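# Stack the lone carton squarely on the carton pile

## Task

Take the one carton that sits apart from the others and set it on top of a stack of cartons, squared up with the cartons beneath it, then open the gripper and leave it there.

## Robot and tools

Robot: two arms, left_arm and right_arm, each with six revolute joints and a two-finger gripper. One command number drives both fingers of a gripper. Base poses in the scene frame: left_arm at (+0.010, +0.272, 0) m, quat_wxyz (+1.000, 0, 0, -0.014); right_arm at (-0.002, -0.306, 0) m, quat_wxyz (+0.998, 0, 0, -0.070). Joint ranges in rad, base to gripper: waist -2.880..2.880, shoulder 0.000..3.142, elbow 0.000..3.019, wrist pitch -1.693..1.571, wrist yaw -1.571..1.571, wrist roll -2.094..2.094. Elbows never go fully straight.

Frame: one shared scene frame. Origin on the table surface midway between the arms, +z up, +x away from the robot over the table, left_arm on the +y side. The arm names do not mean sides of a camera picture. In the gripper's own frame the fingers point along +z and close along y. end_effector_position is the point between the finger pads, roughly 1 cm short of the fingertips.

Command row (used by both motion tools): exactly 16 numbers. First left_arm: x, y, z, qw, qx, qy, qz, opening; then right_arm with the same eight. x, y, z are an absolute position in metres in the scene frame; the quaternion is an absolute orientation, w first. Opening runs from -1 (closed) to +1 (fully open, 0.094 m). Both arms must always be filled in, even if one should stay still; for a still arm, repeat the exact pose from the last result before it stopped, plus the opening it should keep. To keep an orientation fixed, reuse the same quaternion you sent before rather than the slightly drifted reported one.

execute_actions(actions): a list of up to 15 actions. Each action is a list of up to 15 rows, one row per control step of 1/30 s; if fewer than 15 rows are given, the final row is repeated to fill the action. An empty list moves nothing and just returns state and images. Every control step the controller limits the commanded pose to within 70 mm and 16 degrees of the measured one, so a distant target may take several actions; after an action the arm settles near its last clipped pose, so keep sending the remainder. An action is rejected for both arms if any target lies more than 0.6 m from that gripper's current position along any of its own axes; the whole call is rejected, nothing moving, if any action is malformed or the first one fails that check against the last reported state.

move(target, speed, blocking): target is one 16-number row as above. Each gripper follows a straight path to its pose and both paths finish together, taking 0.5 to 10 s (cut off at 10 s). speed is the top path speed in m/s, 0.002 to 0.5, default 0.25; rotation is capped at twice that value in rad/s. Openings are applied when the move starts. Paths ignore obstacles and the other arm. Real motion lags, may wander, and can exceed speed near full reach. blocking=false returns after 0.5 s while motion continues; then only wait or stop are accepted until a result shows the move ended. The result adds a "move:" line: done, off_target, moving, held or fault (an arm not named finished fine), plus limits (paced = pose was clipped; held = some steps were blocked, after which the arm may rush) and each gripper's distance from its pose.

wait(seconds): 0 to 10; lets time run with the last commands held; returns early if a running move ends. stop(): brakes a running move; it needs stopping distance, fingers keep moving. zoom_image(camera, region): camera is cam_head_left, cam_head_right, cam_left_wrist or cam_right_wrist; region [x0, y0, x1, y1] in pixels of that camera's latest image, at most 504 by 504. read_manual(section): only "licences"; moves nothing. finished_scene(scene): give the current scene number; irreversible; the goal must already hold and keep holding. Answering without a tool call ends everything.

Results: the state line gives each gripper's position (m) and quaternion (wxyz) in the scene frame; reported positions get less accurate at long reach, and arms tend to stop a centimetre or more off target, usually too low. "Hand target" lines show where the controller is currently driving each gripper. "pose unreachable" names an arm whose command a clearance check altered or blocked. Step readings list positions at some steps; HELD marks an arm held back on that step. grip_measured is the finger opening on the command scale; the last joint value is the opening in metres; each gripper may read off by about 1 mm. FAULT lines report an arm stop; MOTOR HOT appears from 85 C and at 100 C the arm and its gripper go limp and drop.

Cameras: two head cameras (504x504, pinhole with radial distortion) and two fisheye wrist cameras (616x616), images returned in that order. Calibration is listed per camera; expect small errors of a few degrees and millimetres.

Gripping and care: in this task each finger pad pushes with only about 13 to 25 N. To hold the carton, command an opening roughly 0.03 below its grip_measured; a smaller gap grips more gently. Something may briefly pull on the held carton or shove loose objects. Never let anything leave the table, as that fails the task. Avoid arm-to-arm contact, fast impacts and pressing targets deep past contact; set the carton down gently and open the fingers before finishing.

Each tool is called after "Request:" as name([rows], argument=value, ...), one row to a line, values as JSON.

## Session

Request:
execute_actions(actions=[])

Scene clock: 0.00 s.
left_arm: end_effector_position=(+0.5549, +0.1039, +0.3633) grip_measured=+1.000 end_effector_quat_wxyz=(+0.005, +0.760, +0.622, +0.189) | right_arm: end_effector_position=(+0.2666, -0.3054, +0.2463) grip_measured=+1.000 end_effector_quat_wxyz=(+0.002, +0.377, +0.926, -0.009)
Joint positions: left_arm=[-0.367  1.743  2.017 -1.649 -0.329  1.406  0.094] | right_arm=[ 0.153  1.038  1.04  -1.577  0.018  0.787  0.094]
Joint velocities: left_arm=[-0.005  0.005  0.002  0.012 -0.066  0.051  0.   ] | right_arm=[-0.015 -0.024 -0.007 -0.002 -0.037 -0.007  0.   ]
Motor temperatures (°C, as the motors report them): left_arm=[30 28 29 29 30 27] | right_arm=[31 28 29 28 30 27]
Hand target (left_arm): +0.558, +0.103, +0.374; +0.017, +0.757, +0.623, +0.195
Hand target (right_arm): +0.272, -0.305, +0.253; +0.009, +0.377, +0.926, -0.006

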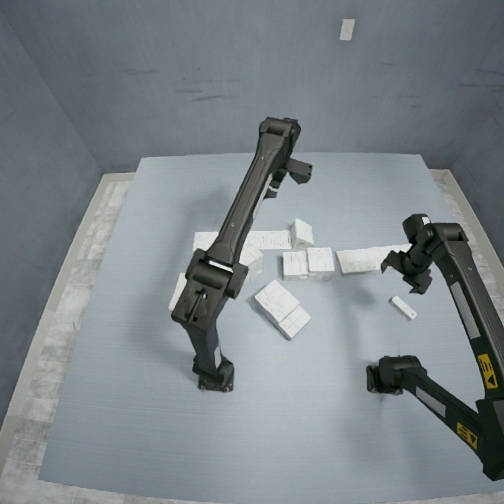

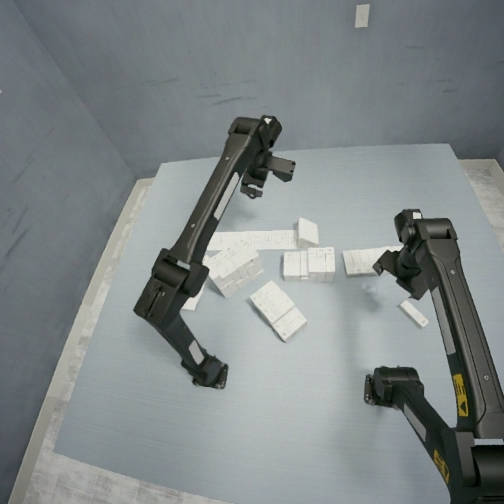

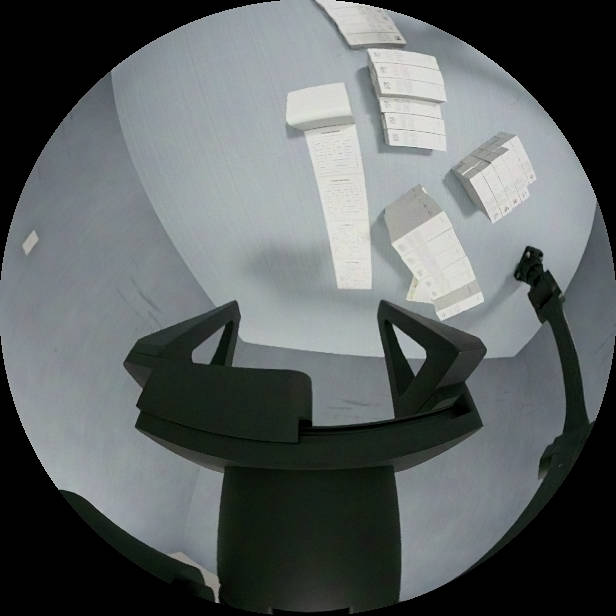

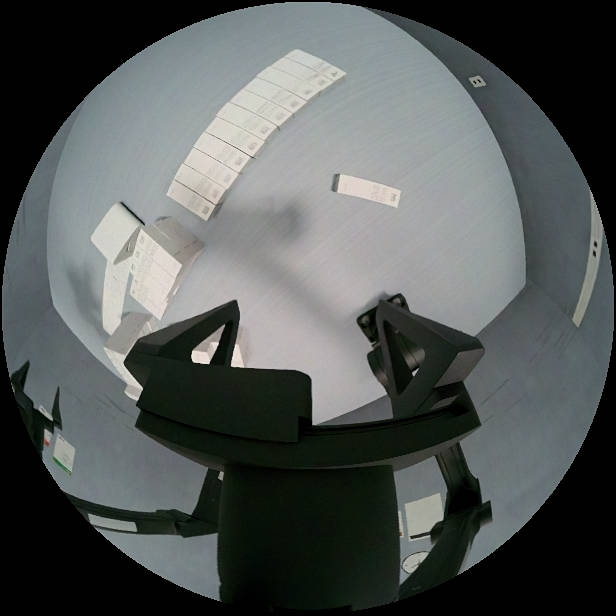

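Request:
zoom_image(camera="cam_head_right", region=[140, 190, 460, 360])

Request:
zoom_image(camera="cam_head_left", region=[140, 190, 460, 360])

Request:
zoom_image(camera="cam_left_wrist", region=[250, 0, 600, 340])

Request:
zoom_image(camera="cam_right_wrist", region=[60, 30, 460, 400])

Region (140, 190, 460, 360) of cam_head_right's 504x504 image, scaled by 1.575, with more detail than that image has; it fills the top 268 rows of this view, and the rest is white.

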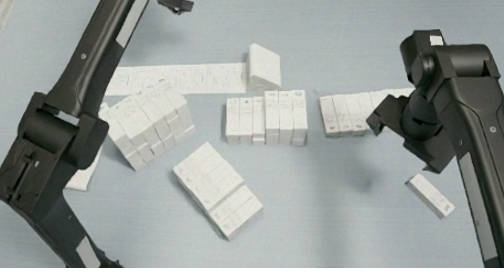

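Region (140, 190, 460, 360) of cam_head_left's 504x504 image, scaled by 1.575, with more detail than that image has; it fills the top 268 rows of this view, and the rest is white.

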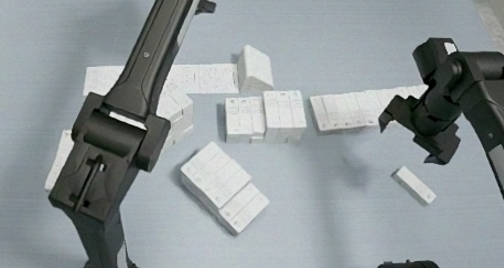

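Region (250, 0, 600, 340) of cam_left_wrist's 616x616 image, scaled by 1.440, with more detail than that image has; it fills the top 490 rows of this view, and the rest is white.

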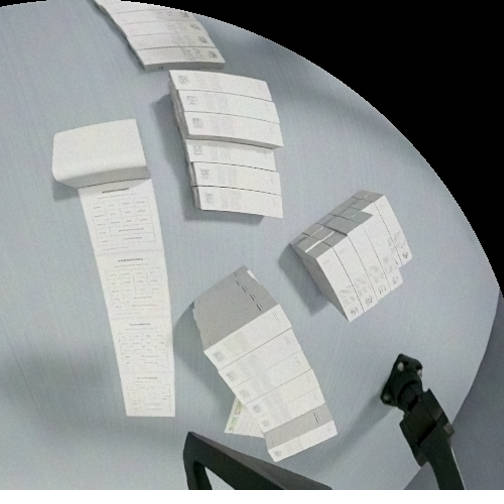

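Region (60, 30, 460, 400) of cam_right_wrist's 616x616 image, scaled by 1.260, with more detail than that image has; it fills the top 466 rows of this view, and the rest is white.

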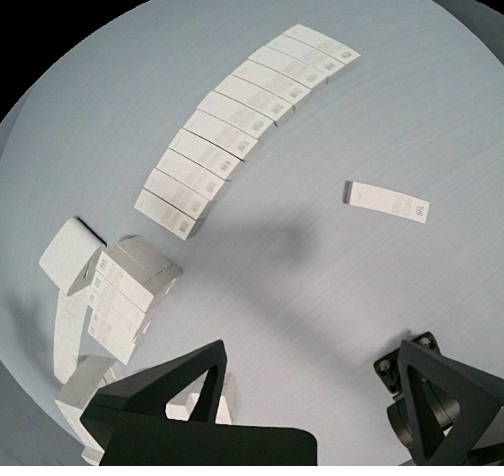

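Request:
move(target=[0.5549,0.1039,0.3633,0.005,0.760,0.622,0.189,1,0.27,-0.40,0.20,0,-0.366,0.930,0,1])

Scene clock: 51.73 s.
left_arm: end_effector_position=(+0.5549, +0.1039, +0.3633) grip_measured=+1.000 end_effector_quat_wxyz=(+0.005, +0.760, +0.622, +0.189) | right_arm: end_effector_position=(+0.2699, -0.3983, +0.2108) grip_measured=+1.000 end_effector_quat_wxyz=(+0.010, -0.364, +0.931, -0.009)
Joint positions: left_arm=[-0.367  1.743  2.017 -1.649 -0.329  1.406  0.094] | right_arm=[-0.186  1.074  0.971 -1.441  0.001 -1.071  0.094]
Joint velocities: left_arm=[-0.005 -0.015  0.022  0.007  0.007  0.037  0.   ] | right_arm=[-0.005 -0.005 -0.012 -0.012 -0.051 -0.022  0.   ]
Motor temperatures (°C, as the motors report them): left_arm=[30 30 33 29 30 27] | right_arm=[31 28 34 28 30 27]
Hand target (left_arm): +0.555, +0.104, +0.363; +0.005, +0.760, +0.622, +0.189
Hand target (right_arm): +0.270, -0.400, +0.200; +0.002, -0.366, +0.931, -0.001
Off the commanded pose (left_arm): 0.000 m, 0 deg.
Off the commanded pose (right_arm): 0.011 m, 2 deg.
move: off_target (right_arm)
camera_calibration (this result's frames):
cam_right_wrist: T_world_to_cam=[[0.679517, -0.733385, 0.0200834, -0.47496], [-0.606209, -0.545843, 0.578416, -0.173841], [-0.413239, -0.405218, -0.815494, 0.244387], [0, 0, 0, 1]] pos_world=[0.318349, -0.344189, 0.309387]

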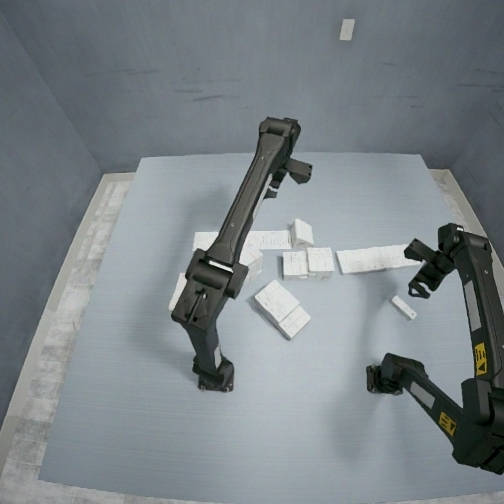

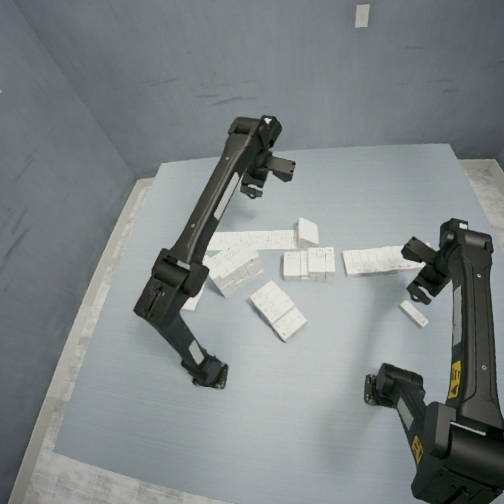

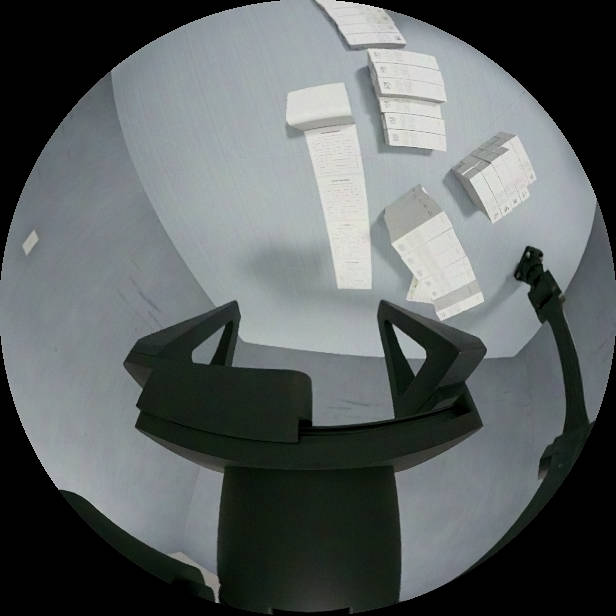

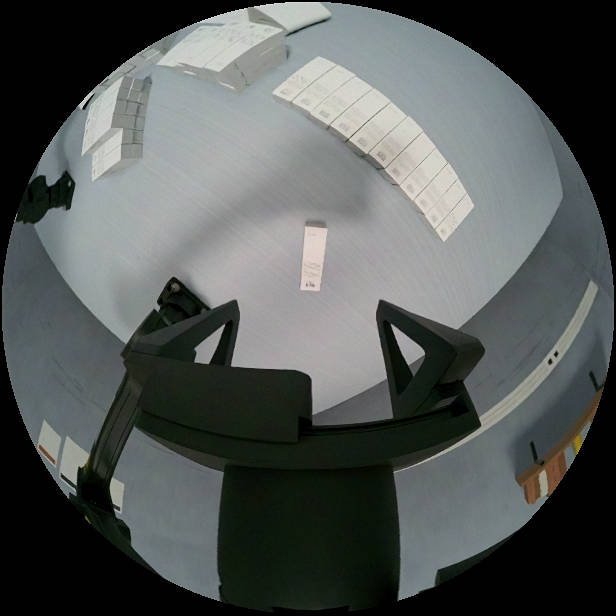

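Request:
move(target=[0.5549,0.1039,0.3633,0.005,0.760,0.622,0.189,1,0.247,-0.435,0.07,0,-0.342,0.940,0,1])

Request:
zoom_image(camera="cam_right_wrist", region=[160, 180, 460, 420])

Scene clock: 62.13 s.
left_arm: end_effector_position=(+0.5549, +0.1039, +0.3633) grip_measured=+1.000 end_effector_quat_wxyz=(+0.005, +0.760, +0.622, +0.189) | right_arm: end_effector_position=(+0.2486, -0.4344, +0.0739) grip_measured=+1.000 end_effector_quat_wxyz=(+0.001, -0.340, +0.941, -0.002)
Joint positions: left_arm=[-0.367  1.743  2.017 -1.649 -0.329  1.406  0.094] | right_arm=[-0.333  1.202  0.686 -1.05   0.001 -1.165  0.094]
Joint velocities: left_arm=[ 0.005 -0.005 -0.002  0.022  0.051 -0.022  0.   ] | right_arm=[ 0.005 -0.015 -0.037 -0.012  0.022 -0.037  0.   ]
Motor temperatures (°C, as the motors report them): left_arm=[30 30 32 29 30 27] | right_arm=[31 28 33 28 30 27]
Hand target (left_arm): +0.555, +0.104, +0.363; +0.005, +0.760, +0.622, +0.189
Hand target (right_arm): +0.248, -0.436, +0.070; +0.000, -0.342, +0.940, -0.000
Off the commanded pose (left_arm): 0.000 m, 0 deg.
Off the commanded pose (right_arm): 0.004 m, 0 deg.
move: done
camera_calibration (this result's frames):
cam_right_wrist: T_world_to_cam=[[0.639905, -0.768454, 0.00107147, -0.488204], [-0.622354, -0.517426, 0.587322, -0.111579], [-0.450775, -0.376497, -0.809353, 0.130637], [0, 0, 0, 1]] pos_world=[0.30185, -0.383712, 0.171787]

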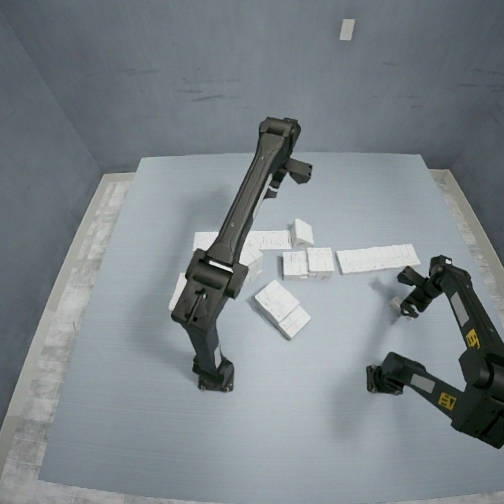

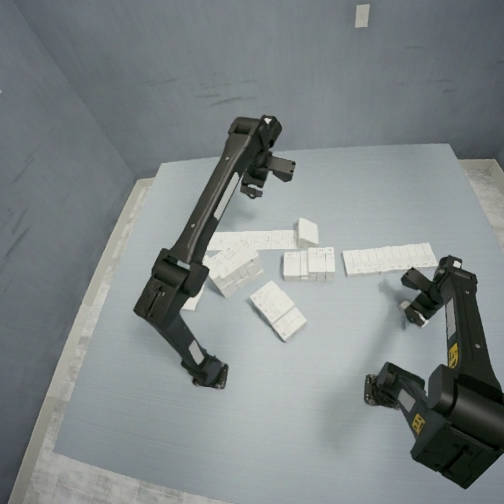

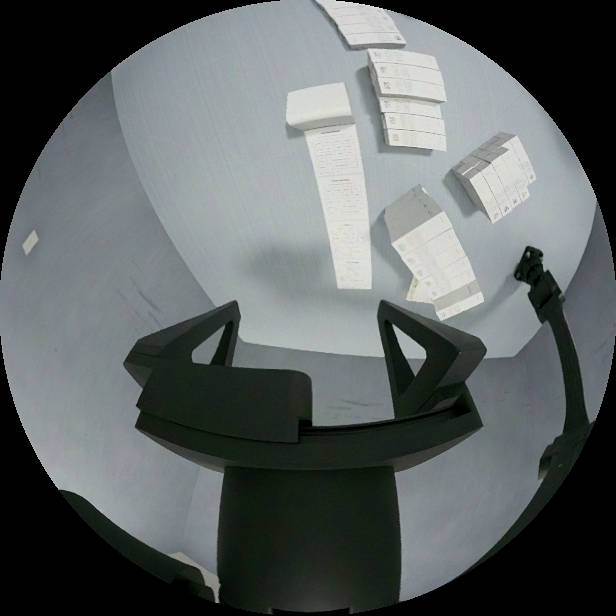

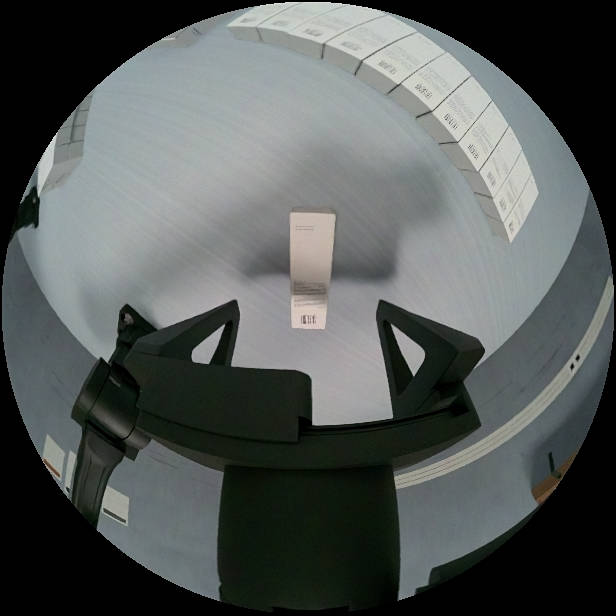

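Region (160, 180, 460, 420) of cam_right_wrist's 616x616 image, scaled by 1.680, with more detail than that image has; it fills the top 403 rows of this view, and the rest is white.

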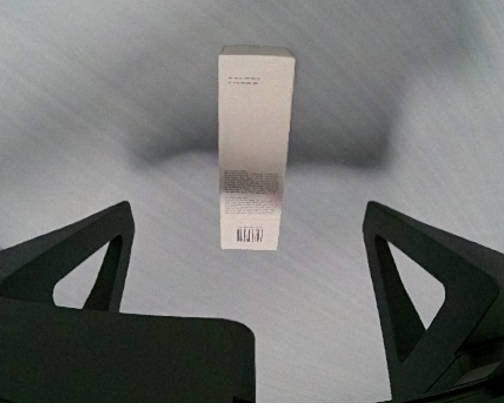

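Request:
move(target=[0.5549,0.1039,0.3633,0.005,0.760,0.622,0.189,1,0.244,-0.436,0.012,0,-0.342,0.940,0,1], speed=0.1)

Request:
move(target=[0.5549,0.1039,0.3633,0.005,0.760,0.622,0.189,1,0.244,-0.436,0.012,0,-0.342,0.940,0,-0.6])

Scene clock: 69.87 s.
left_arm: end_effector_position=(+0.5549, +0.1039, +0.3633) grip_measured=+1.000 end_effector_quat_wxyz=(+0.005, +0.760, +0.622, +0.189) | right_arm: end_effector_position=(+0.2483, -0.4357, +0.0189) grip_measured=+1.000 end_effector_quat_wxyz=(+0.005, -0.342, +0.940, -0.006)
Joint positions: left_arm=[-0.367  1.743  2.017 -1.649 -0.329  1.406  0.094] | right_arm=[-0.337  1.308  0.598 -0.845  0.001 -1.174  0.094]
Joint velocities: left_arm=[-0.005 -0.015 -0.002 -0.012  0.022 -0.037  0.   ] | right_arm=[-0.015 -0.015  0.017  0.007  0.051  0.007  0.   ]
Motor temperatures (°C, as the motors report them): left_arm=[30 30 32 29 30 27] | right_arm=[31 28 33 28 30 27]
Hand target (left_arm): +0.555, +0.104, +0.363; +0.005, +0.760, +0.622, +0.189
Hand target (right_arm): +0.244, -0.436, +0.012; +0.000, -0.342, +0.940, +0.000
Off the commanded pose (left_arm): 0.000 m, 0 deg.
Off the commanded pose (right_arm): 0.008 m, 1 deg.
move: done
camera_calibration (this result's frames):
cam_right_wrist: T_world_to_cam=[[0.643654, -0.765243, 0.0105843, -0.488693], [-0.625124, -0.517719, 0.584112, -0.0794923], [-0.441508, -0.382582, -0.811604, 0.0805807], [0, 0, 0, 1]] pos_world=[0.300433, -0.384295, 0.117004]

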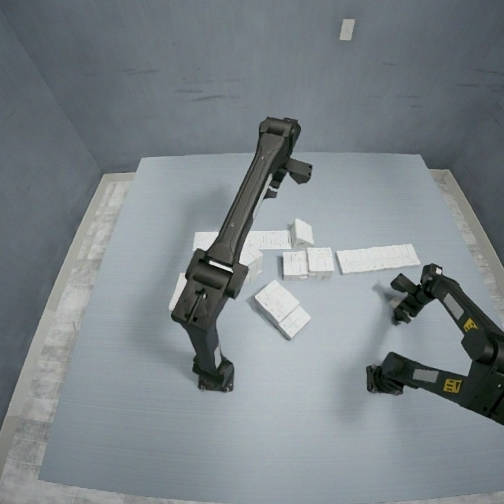

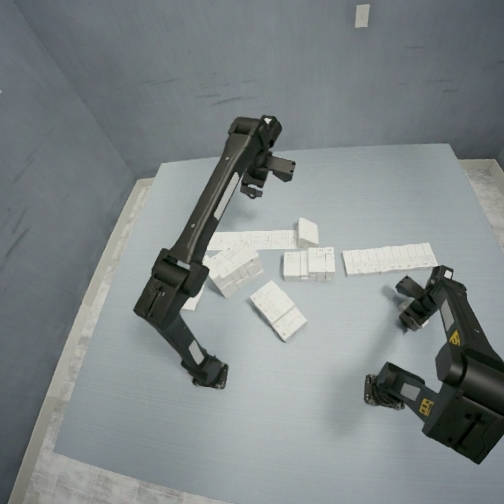

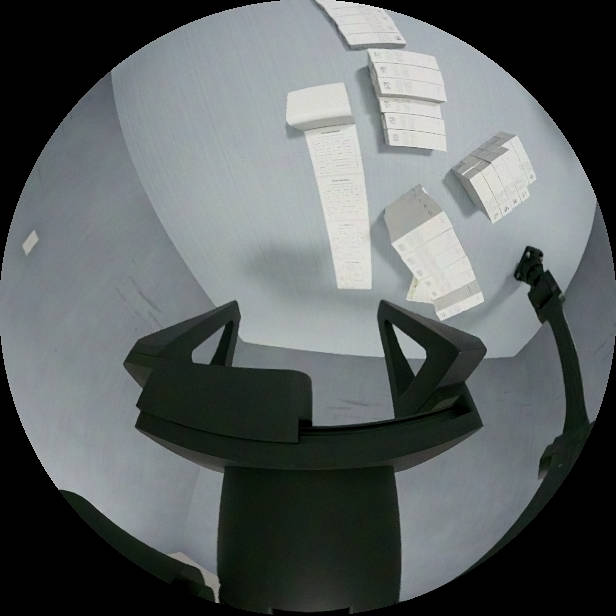

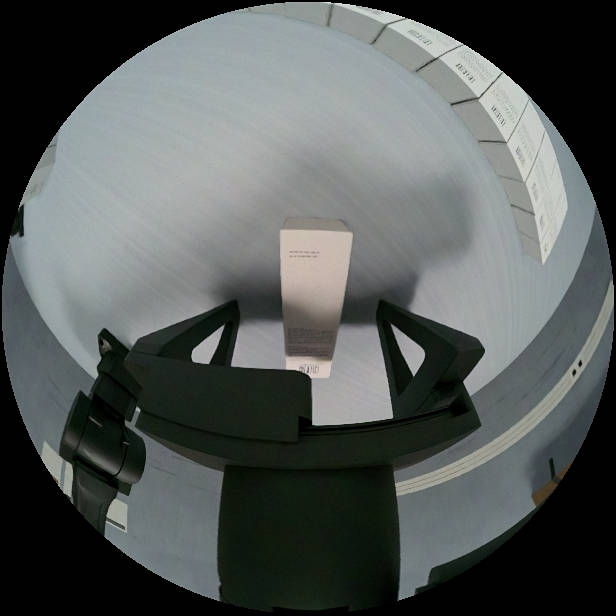

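Scene clock: 70.57 s.
left_arm: end_effector_position=(+0.5549, +0.1039, +0.3633) grip_measured=+1.000 end_effector_quat_wxyz=(+0.005, +0.760, +0.622, +0.189) | right_arm: end_effector_position=(+0.2484, -0.4357, +0.0189) grip_measured=-0.356 end_effector_quat_wxyz=(+0.005, -0.342, +0.940, -0.006)
Joint positions: left_arm=[-0.367  1.743  2.017 -1.649 -0.329  1.406  0.094] | right_arm=[-0.337  1.308  0.598 -0.845  0.001 -1.174  0.03 ]
Joint velocities: left_arm=[ 0.005  0.005  0.012  0.002  0.007 -0.007  0.   ] | right_arm=[-0.005 -0.015  0.022 -0.002  0.022  0.051 -0.   ]
Motor temperatures (°C, as the motors report them): left_arm=[30 30 32 29 30 27] | right_arm=[31 28 33 28 30 27]
Hand target (left_arm): +0.555, +0.104, +0.363; +0.005, +0.760, +0.622, +0.189
Hand target (right_arm): +0.244, -0.436, +0.012; +0.000, -0.342, +0.940, -0.000
Off the commanded pose (left_arm): 0.000 m, 0 deg.
Off the commanded pose (right_arm): 0.008 m, 1 deg.
move: done
camera_calibration (this result's frames):
cam_right_wrist: T_world_to_cam=[[0.643945, -0.764996, 0.0107915, -0.488722], [-0.625222, -0.518054, 0.58371, -0.0795283], [-0.440945, -0.382624, -0.811891, 0.0804851], [0, 0, 0, 1]] pos_world=[0.300477, -0.384275, 0.117041]

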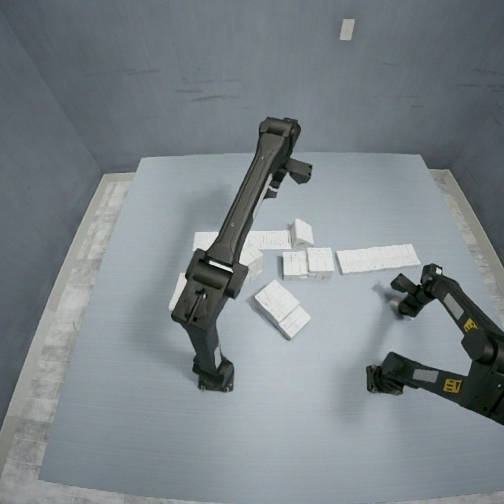

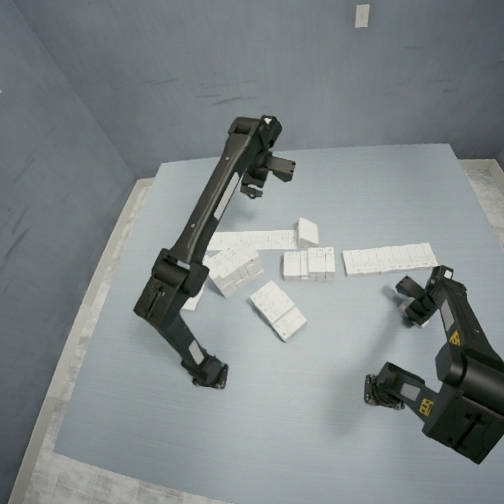

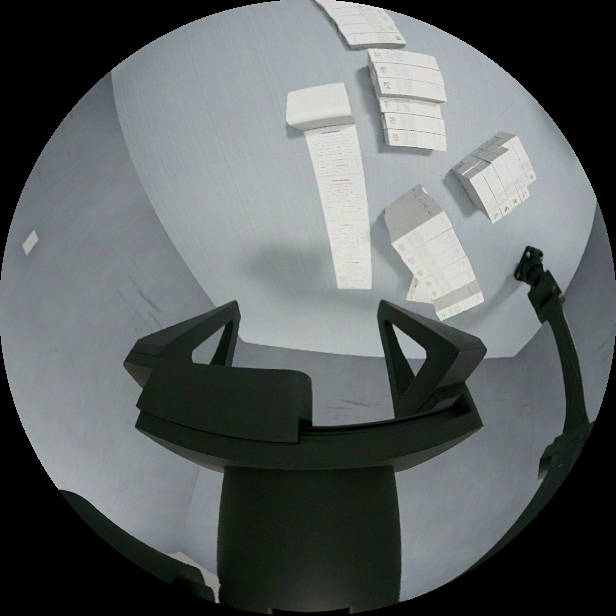

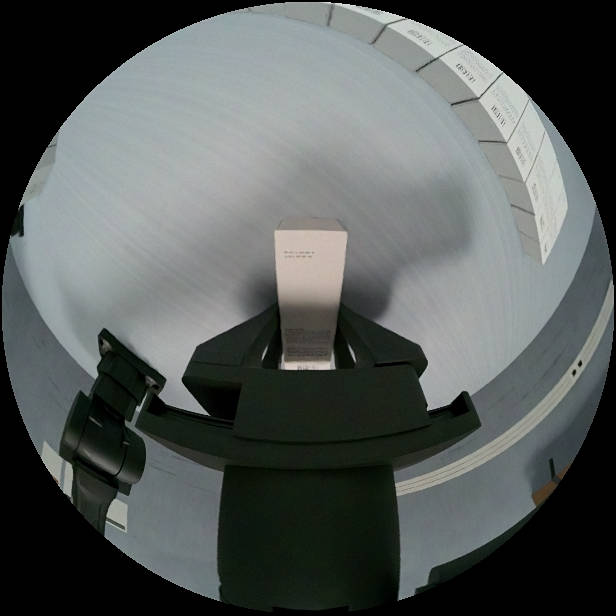

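Request:
move(target=[0.5549,0.1039,0.3633,0.005,0.760,0.622,0.189,1,0.248,-0.43,0.15,0,-0.342,0.940,0,-0.45])

Request:
move(target=[0.5549,0.1039,0.3633,0.005,0.760,0.622,0.189,1,0.34,-0.14,0.20,0,0,1,0,-0.45])

Request:
zoom_image(camera="cam_right_wrist", region=[100, 50, 520, 350])

Scene clock: 84.47 s.
left_arm: end_effector_position=(+0.5549, +0.1039, +0.3633) grip_measured=+1.000 end_effector_quat_wxyz=(+0.005, +0.760, +0.622, +0.189) | right_arm: end_effector_position=(+0.2365, -0.4270, +0.1376) grip_measured=-0.356 end_effector_quat_wxyz=(-0.009, -0.342, +0.940, +0.009)
Joint positions: left_arm=[-0.367  1.743  2.017 -1.649 -0.329  1.406  0.094] | right_arm=[-0.329  1.099  0.792 -1.29   0.001 -1.166  0.03 ]
Joint velocities: left_arm=[ 0.005 -0.015 -0.012 -0.017 -0.007 -0.037  0.   ] | right_arm=[ 0.005 -0.005 -0.012  0.002  0.007  0.007  0.   ]
Motor temperatures (°C, as the motors report them): left_arm=[30 31 32 29 30 27] | right_arm=[31 28 33 28 30 27]
Hand target (left_arm): +0.555, +0.104, +0.363; +0.005, +0.760, +0.622, +0.189
Hand target (right_arm): +0.247, -0.429, +0.151; +0.000, -0.342, +0.940, +0.000
Off the commanded pose (left_arm): 0.000 m, 0 deg.
Off the commanded pose (right_arm): 0.017 m, 1 deg.
move: off_target (right_arm)
camera_calibration (this result's frames):
cam_right_wrist: T_world_to_cam=[[0.643361, -0.765094, -0.0267892, -0.470463], [-0.603961, -0.528747, 0.59637, -0.16311], [-0.470444, -0.367501, -0.802263, 0.187065], [0, 0, 0, 1]] pos_world=[0.292169, -0.377446, 0.234746]

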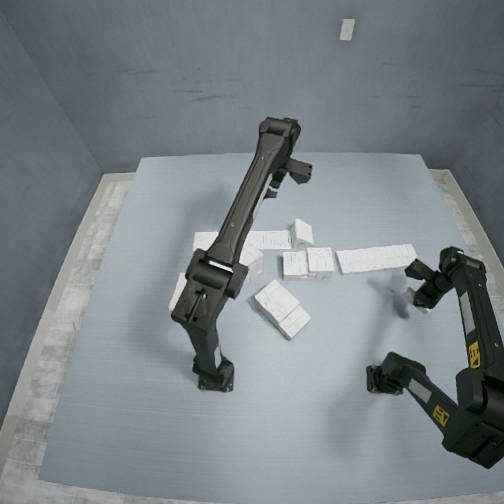

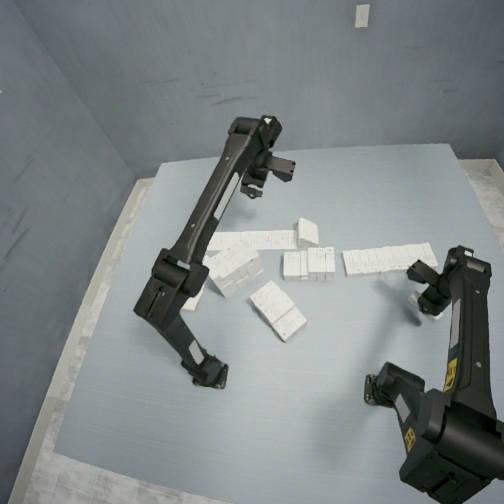

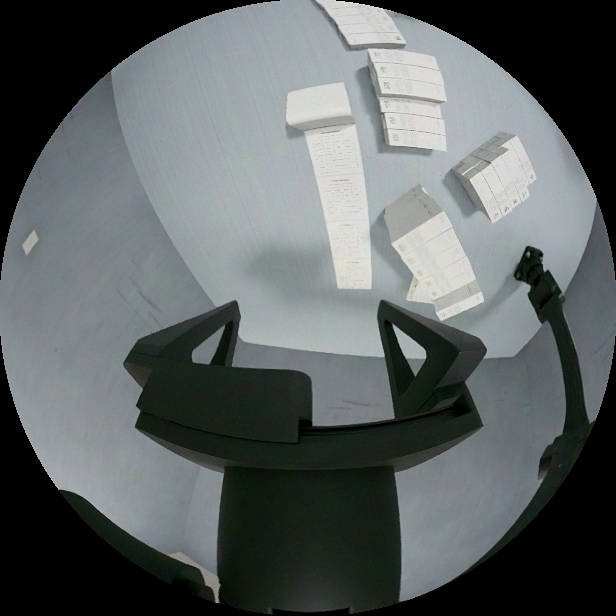

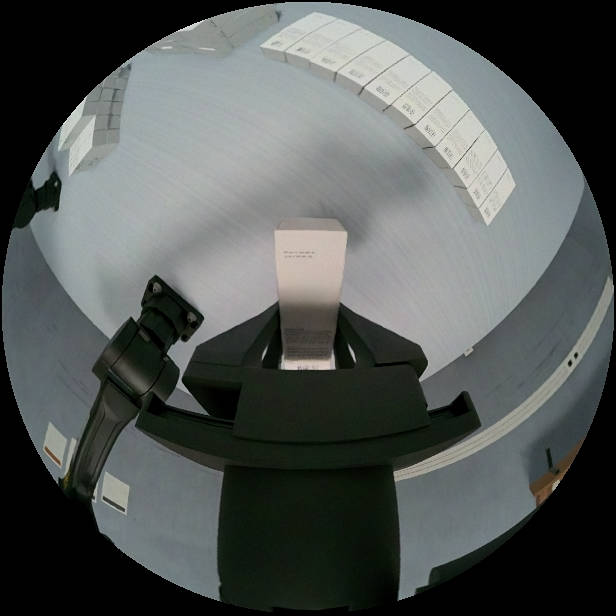

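Scene clock: 86.53 s.
left_arm: end_effector_position=(+0.5549, +0.1039, +0.3633) grip_measured=+1.000 end_effector_quat_wxyz=(+0.005, +0.760, +0.622, +0.189) | right_arm: end_effector_position=(+0.3268, -0.1455, +0.1902) grip_measured=-0.357 end_effector_quat_wxyz=(-0.011, -0.006, +1.000, -0.003)
Joint positions: left_arm=[-0.367  1.743  2.017 -1.649 -0.329  1.406  0.094] | right_arm=[ 0.591  1.33   1.123 -1.386 -0.005  0.44   0.03 ]
Joint velocities: left_arm=[ 0.005  0.005 -0.002  0.007  0.007 -0.022  0.   ] | right_arm=[ 0.005 -0.015 -0.002  0.002  0.022  0.022  0.   ]
Motor temperatures (°C, as the motors report them): left_arm=[30 31 32 29 30 27] | right_arm=[31 28 33 28 30 27]
Hand target (left_arm): +0.555, +0.104, +0.363; +0.005, +0.760, +0.622, +0.189
Hand target (right_arm): +0.340, -0.140, +0.200; -0.004, -0.000, +1.000, -0.001
Off the commanded pose (left_arm): 0.000 m, 0 deg.
Off the commanded pose (right_arm): 0.017 m, 1 deg.
move: off_target (right_arm)
camera_calibration (this result's frames):
cam_right_wrist: T_world_to_cam=[[0.0137425, -0.999905, 0.00125661, -0.14548], [-0.795645, -0.0101741, 0.605678, 0.145251], [-0.605607, -0.00932337, -0.795709, 0.470214], [0, 0, 0, 1]] pos_world=[0.402333, -0.139604, 0.286361]

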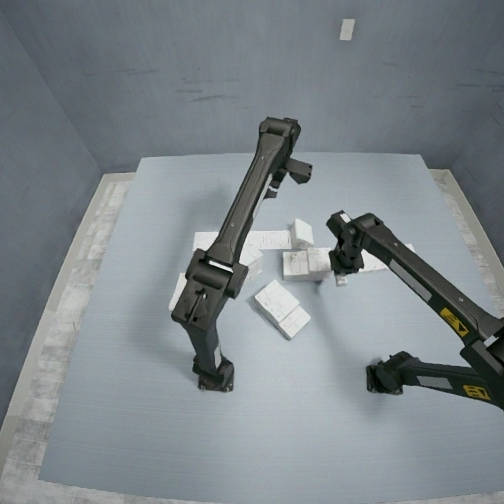

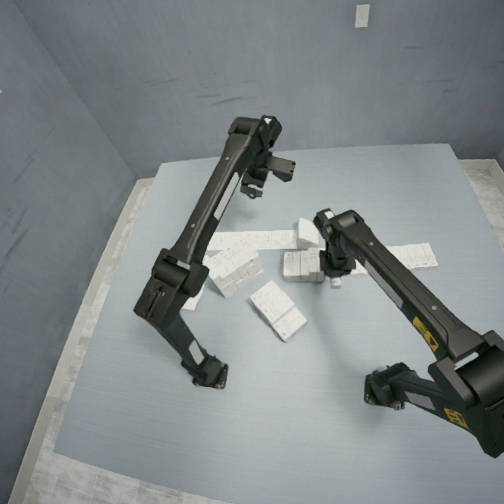

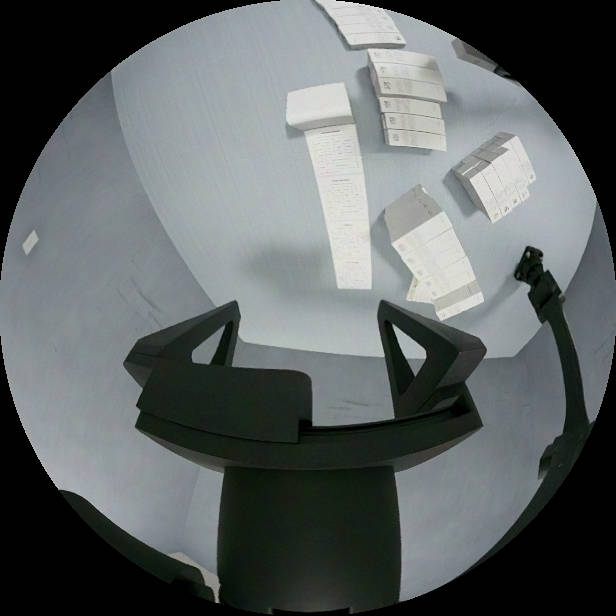

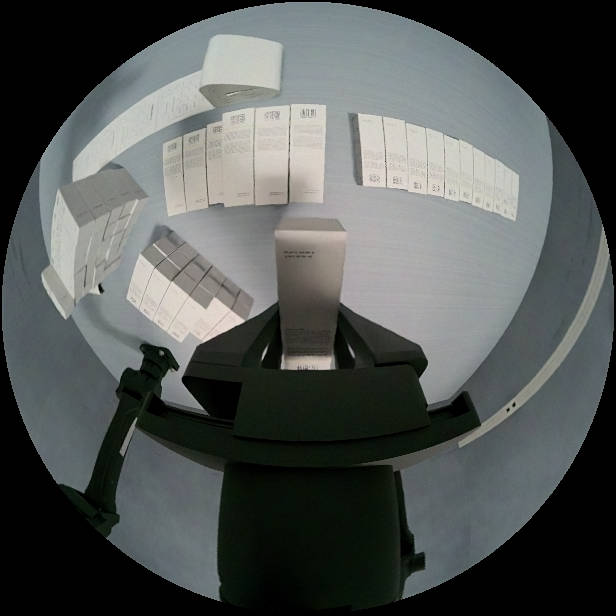

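Region (100, 50, 520, 350) of cam_right_wrist's 616x616 image, scaled by 1.200, with more detail than that image has; it fills the top 360 rows of this view, and the rest is white.

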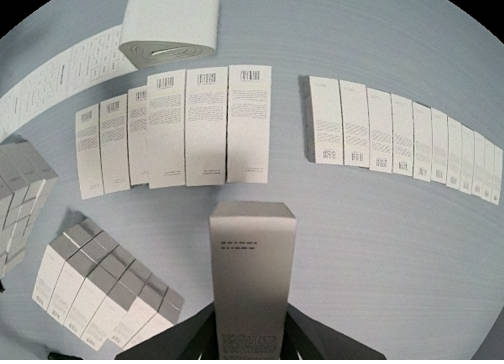

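Request:
move(target=[0.5549,0.1039,0.3633,0.005,0.760,0.622,0.189,1,0.431,-0.108,0.15,0,0,1,0,-0.45], speed=0.15)

Request:
zoom_image(camera="cam_right_wrist", region=[130, 130, 490, 400])

Request:
zoom_image(camera="cam_left_wrist", region=[320, 0, 520, 200])

Scene clock: 106.97 s.
left_arm: end_effector_position=(+0.5549, +0.1039, +0.3633) grip_measured=+1.000 end_effector_quat_wxyz=(+0.005, +0.760, +0.622, +0.189) | right_arm: end_effector_position=(+0.4113, -0.1133, +0.1430) grip_measured=-0.357 end_effector_quat_wxyz=(-0.015, +0.000, +1.000, -0.006)
Joint positions: left_arm=[-0.367  1.743  2.017 -1.649 -0.329  1.406  0.094] | right_arm=[ 0.575  1.6    1.285 -1.287 -0.002  0.436  0.03 ]
Joint velocities: left_arm=[-0.015  0.005  0.002 -0.002 -0.037  0.007  0.   ] | right_arm=[-0.005 -0.005  0.007 -0.007 -0.066 -0.022 -0.001]
Motor temperatures (°C, as the motors report them): left_arm=[30 31 33 29 30 27] | right_arm=[31 28 37 28 30 27]
Hand target (left_arm): +0.555, +0.104, +0.363; +0.005, +0.760, +0.622, +0.189
Hand target (right_arm): +0.431, -0.109, +0.150; +0.000, +0.000, +1.000, +0.000
Off the commanded pose (left_arm): 0.000 m, 0 deg.
Off the commanded pose (right_arm): 0.022 m, 2 deg.
move: off_target (right_arm)
camera_calibration (this result's frames):
cam_right_wrist: T_world_to_cam=[[0.00125545, -0.999971, 0.00744573, -0.11015], [-0.791333, 0.00355876, 0.611375, 0.240375], [-0.611385, -0.0066596, -0.791306, 0.486193], [0, 0, 0, 1]] pos_world=[0.487605, -0.107764, 0.238588]

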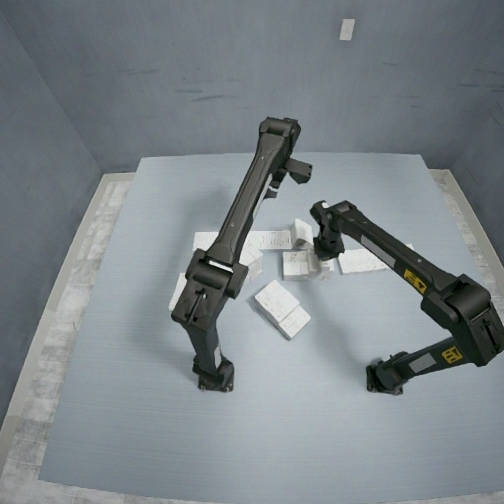

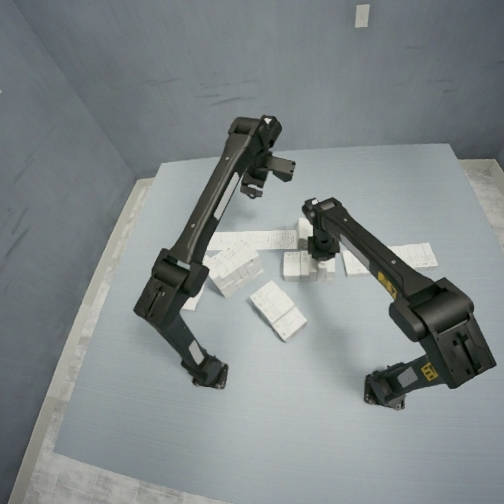

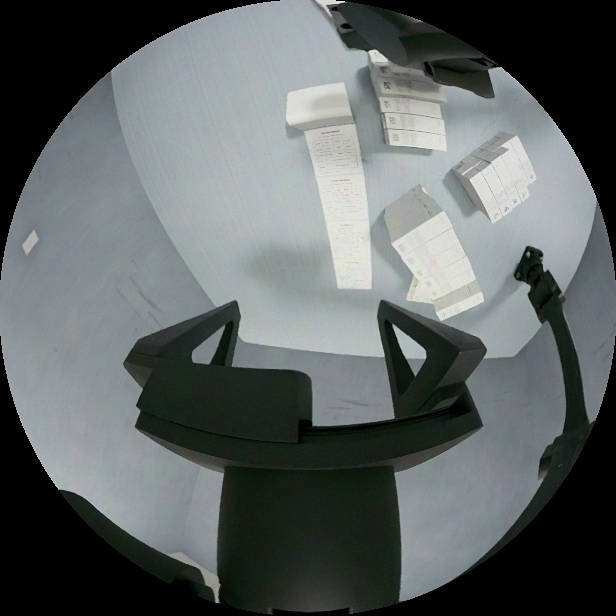

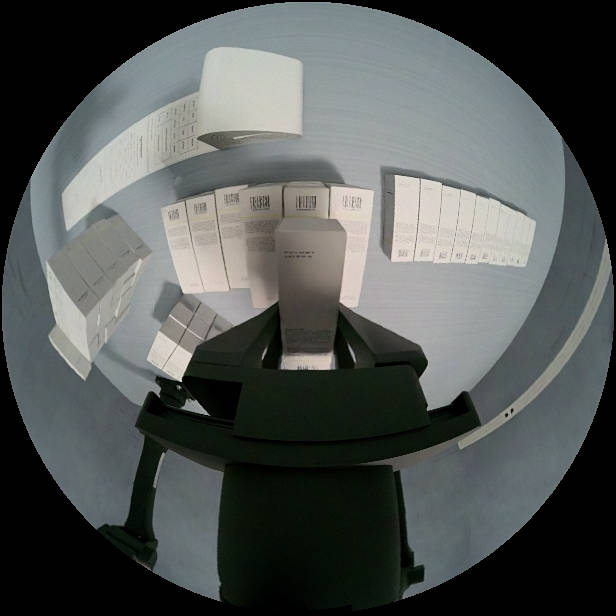

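Region (130, 130, 490, 400) of cam_right_wrist's 616x616 image, scaled by 1.400, with more detail than that image has; it fills the top 378 rows of this view, and the rest is white.

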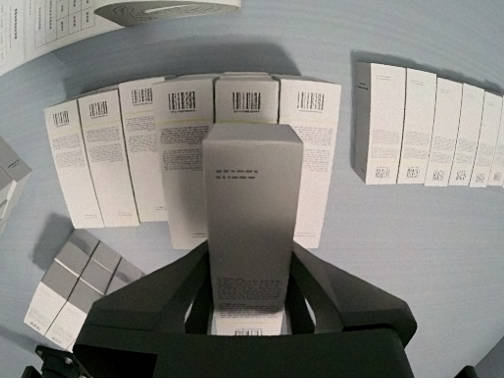

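Region (320, 0, 520, 200) of cam_left_wrist's 616x616 image, scaled by 2.520, with more detail than that image has.

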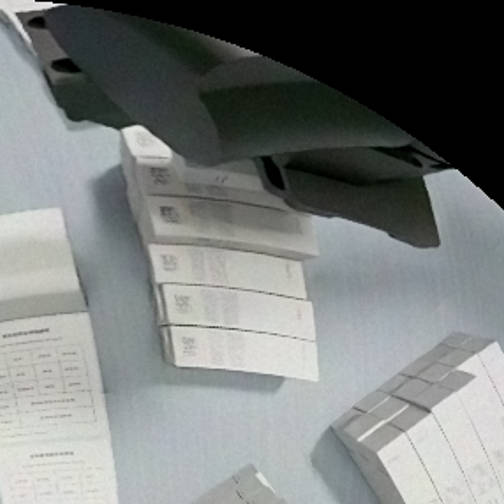

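Request:
move(target=[0.5549,0.1039,0.3633,0.005,0.760,0.622,0.189,1,0.445,-0.108,0.138,0,0,1,0,-0.45], speed=0.05)

Request:
zoom_image(camera="cam_right_wrist", region=[130, 130, 490, 400])

Request:
zoom_image(camera="cam_head_left", region=[260, 190, 380, 300])

Scene clock: 120.67 s.
left_arm: end_effector_position=(+0.5549, +0.1039, +0.3633) grip_measured=+1.000 end_effector_quat_wxyz=(+0.005, +0.760, +0.622, +0.189) | right_arm: end_effector_position=(+0.4231, -0.1138, +0.1333) grip_measured=-0.357 end_effector_quat_wxyz=(-0.015, +0.000, +1.000, -0.005)
Joint positions: left_arm=[-0.367  1.743  2.017 -1.649 -0.329  1.406  0.094] | right_arm=[ 0.563  1.634  1.3   -1.268 -0.002  0.425  0.03 ]
Joint velocities: left_arm=[-0.005 -0.005  0.007  0.007  0.022 -0.037  0.   ] | right_arm=[ 0.005 -0.015  0.012  0.002  0.022 -0.037  0.   ]
Motor temperatures (°C, as the motors report them): left_arm=[30 31 33 29 30 27] | right_arm=[31 29 37 28 30 27]
Hand target (left_arm): +0.555, +0.104, +0.363; +0.005, +0.760, +0.622, +0.189
Hand target (right_arm): +0.444, -0.109, +0.138; +0.000, -0.000, +1.000, +0.000
Off the commanded pose (left_arm): 0.000 m, 0 deg.
Off the commanded pose (right_arm): 0.023 m, 2 deg.
move: off_target (right_arm)
camera_calibration (this result's frames):
cam_right_wrist: T_world_to_cam=[[0.000869438, -0.999974, 0.0071209, -0.110329], [-0.791257, 0.00366638, 0.611472, 0.255518], [-0.611483, -0.0061661, -0.791234, 0.485789], [0, 0, 0, 1]] pos_world=[0.499328, -0.108267, 0.228916]

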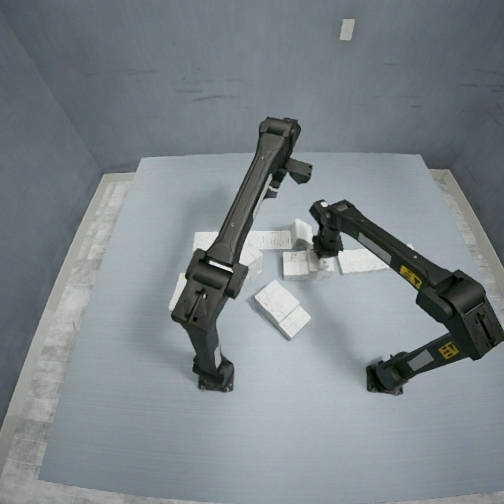

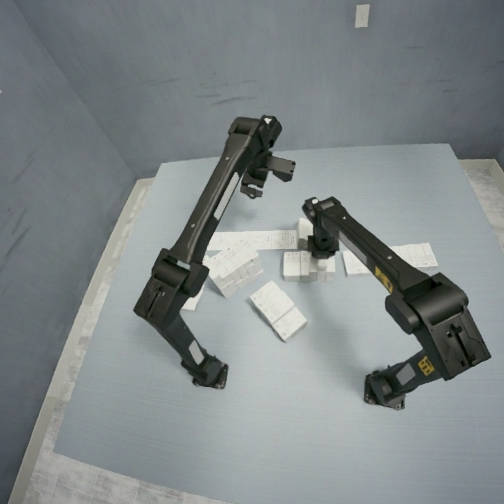

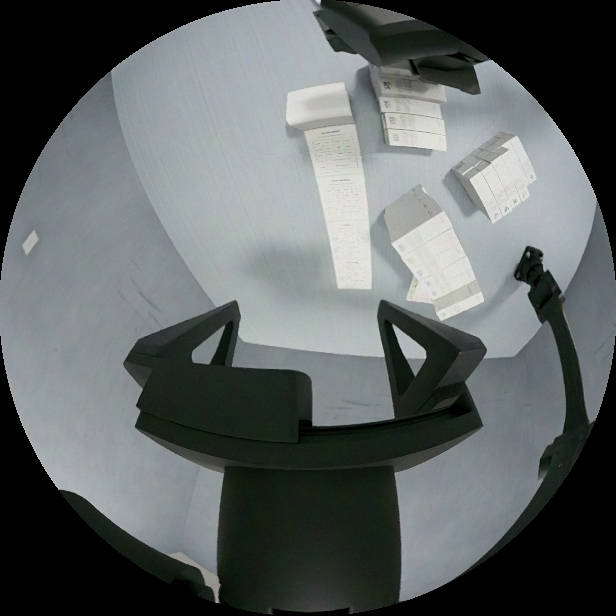

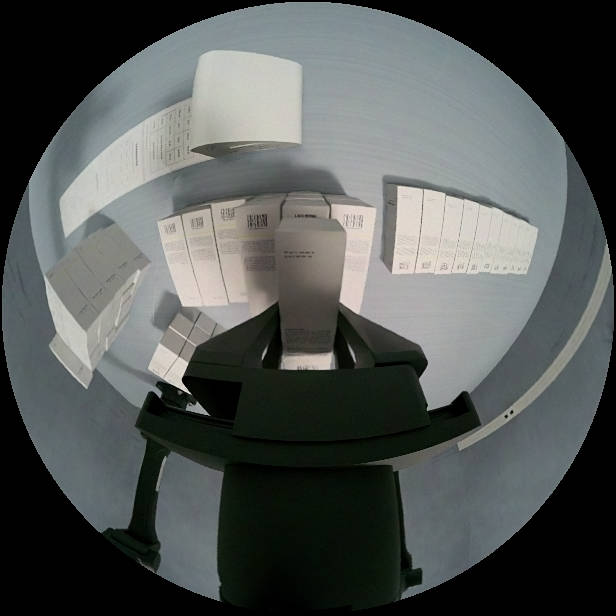

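Region (130, 130, 490, 400) of cam_right_wrist's 616x616 image, scaled by 1.400, with more detail than that image has; it fills the top 378 rows of this view, and the rest is white.

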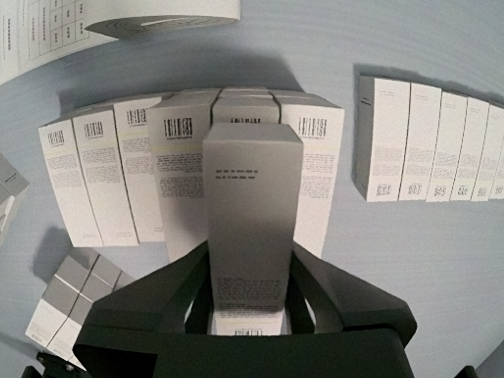

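Region (260, 190, 380, 300) of cam_head_left's 504x504 image, scaled by 4.200, with more detail than that image has; it fills the top 462 rows of this view, and the rest is white.

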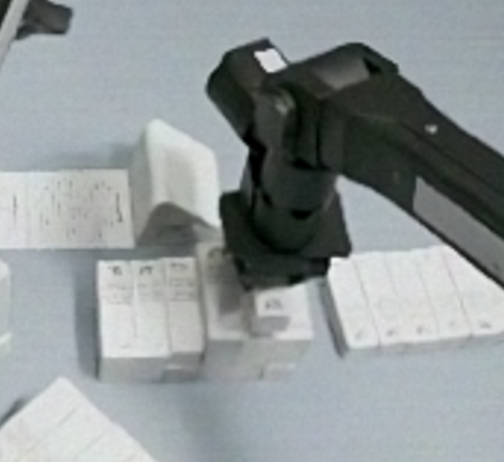

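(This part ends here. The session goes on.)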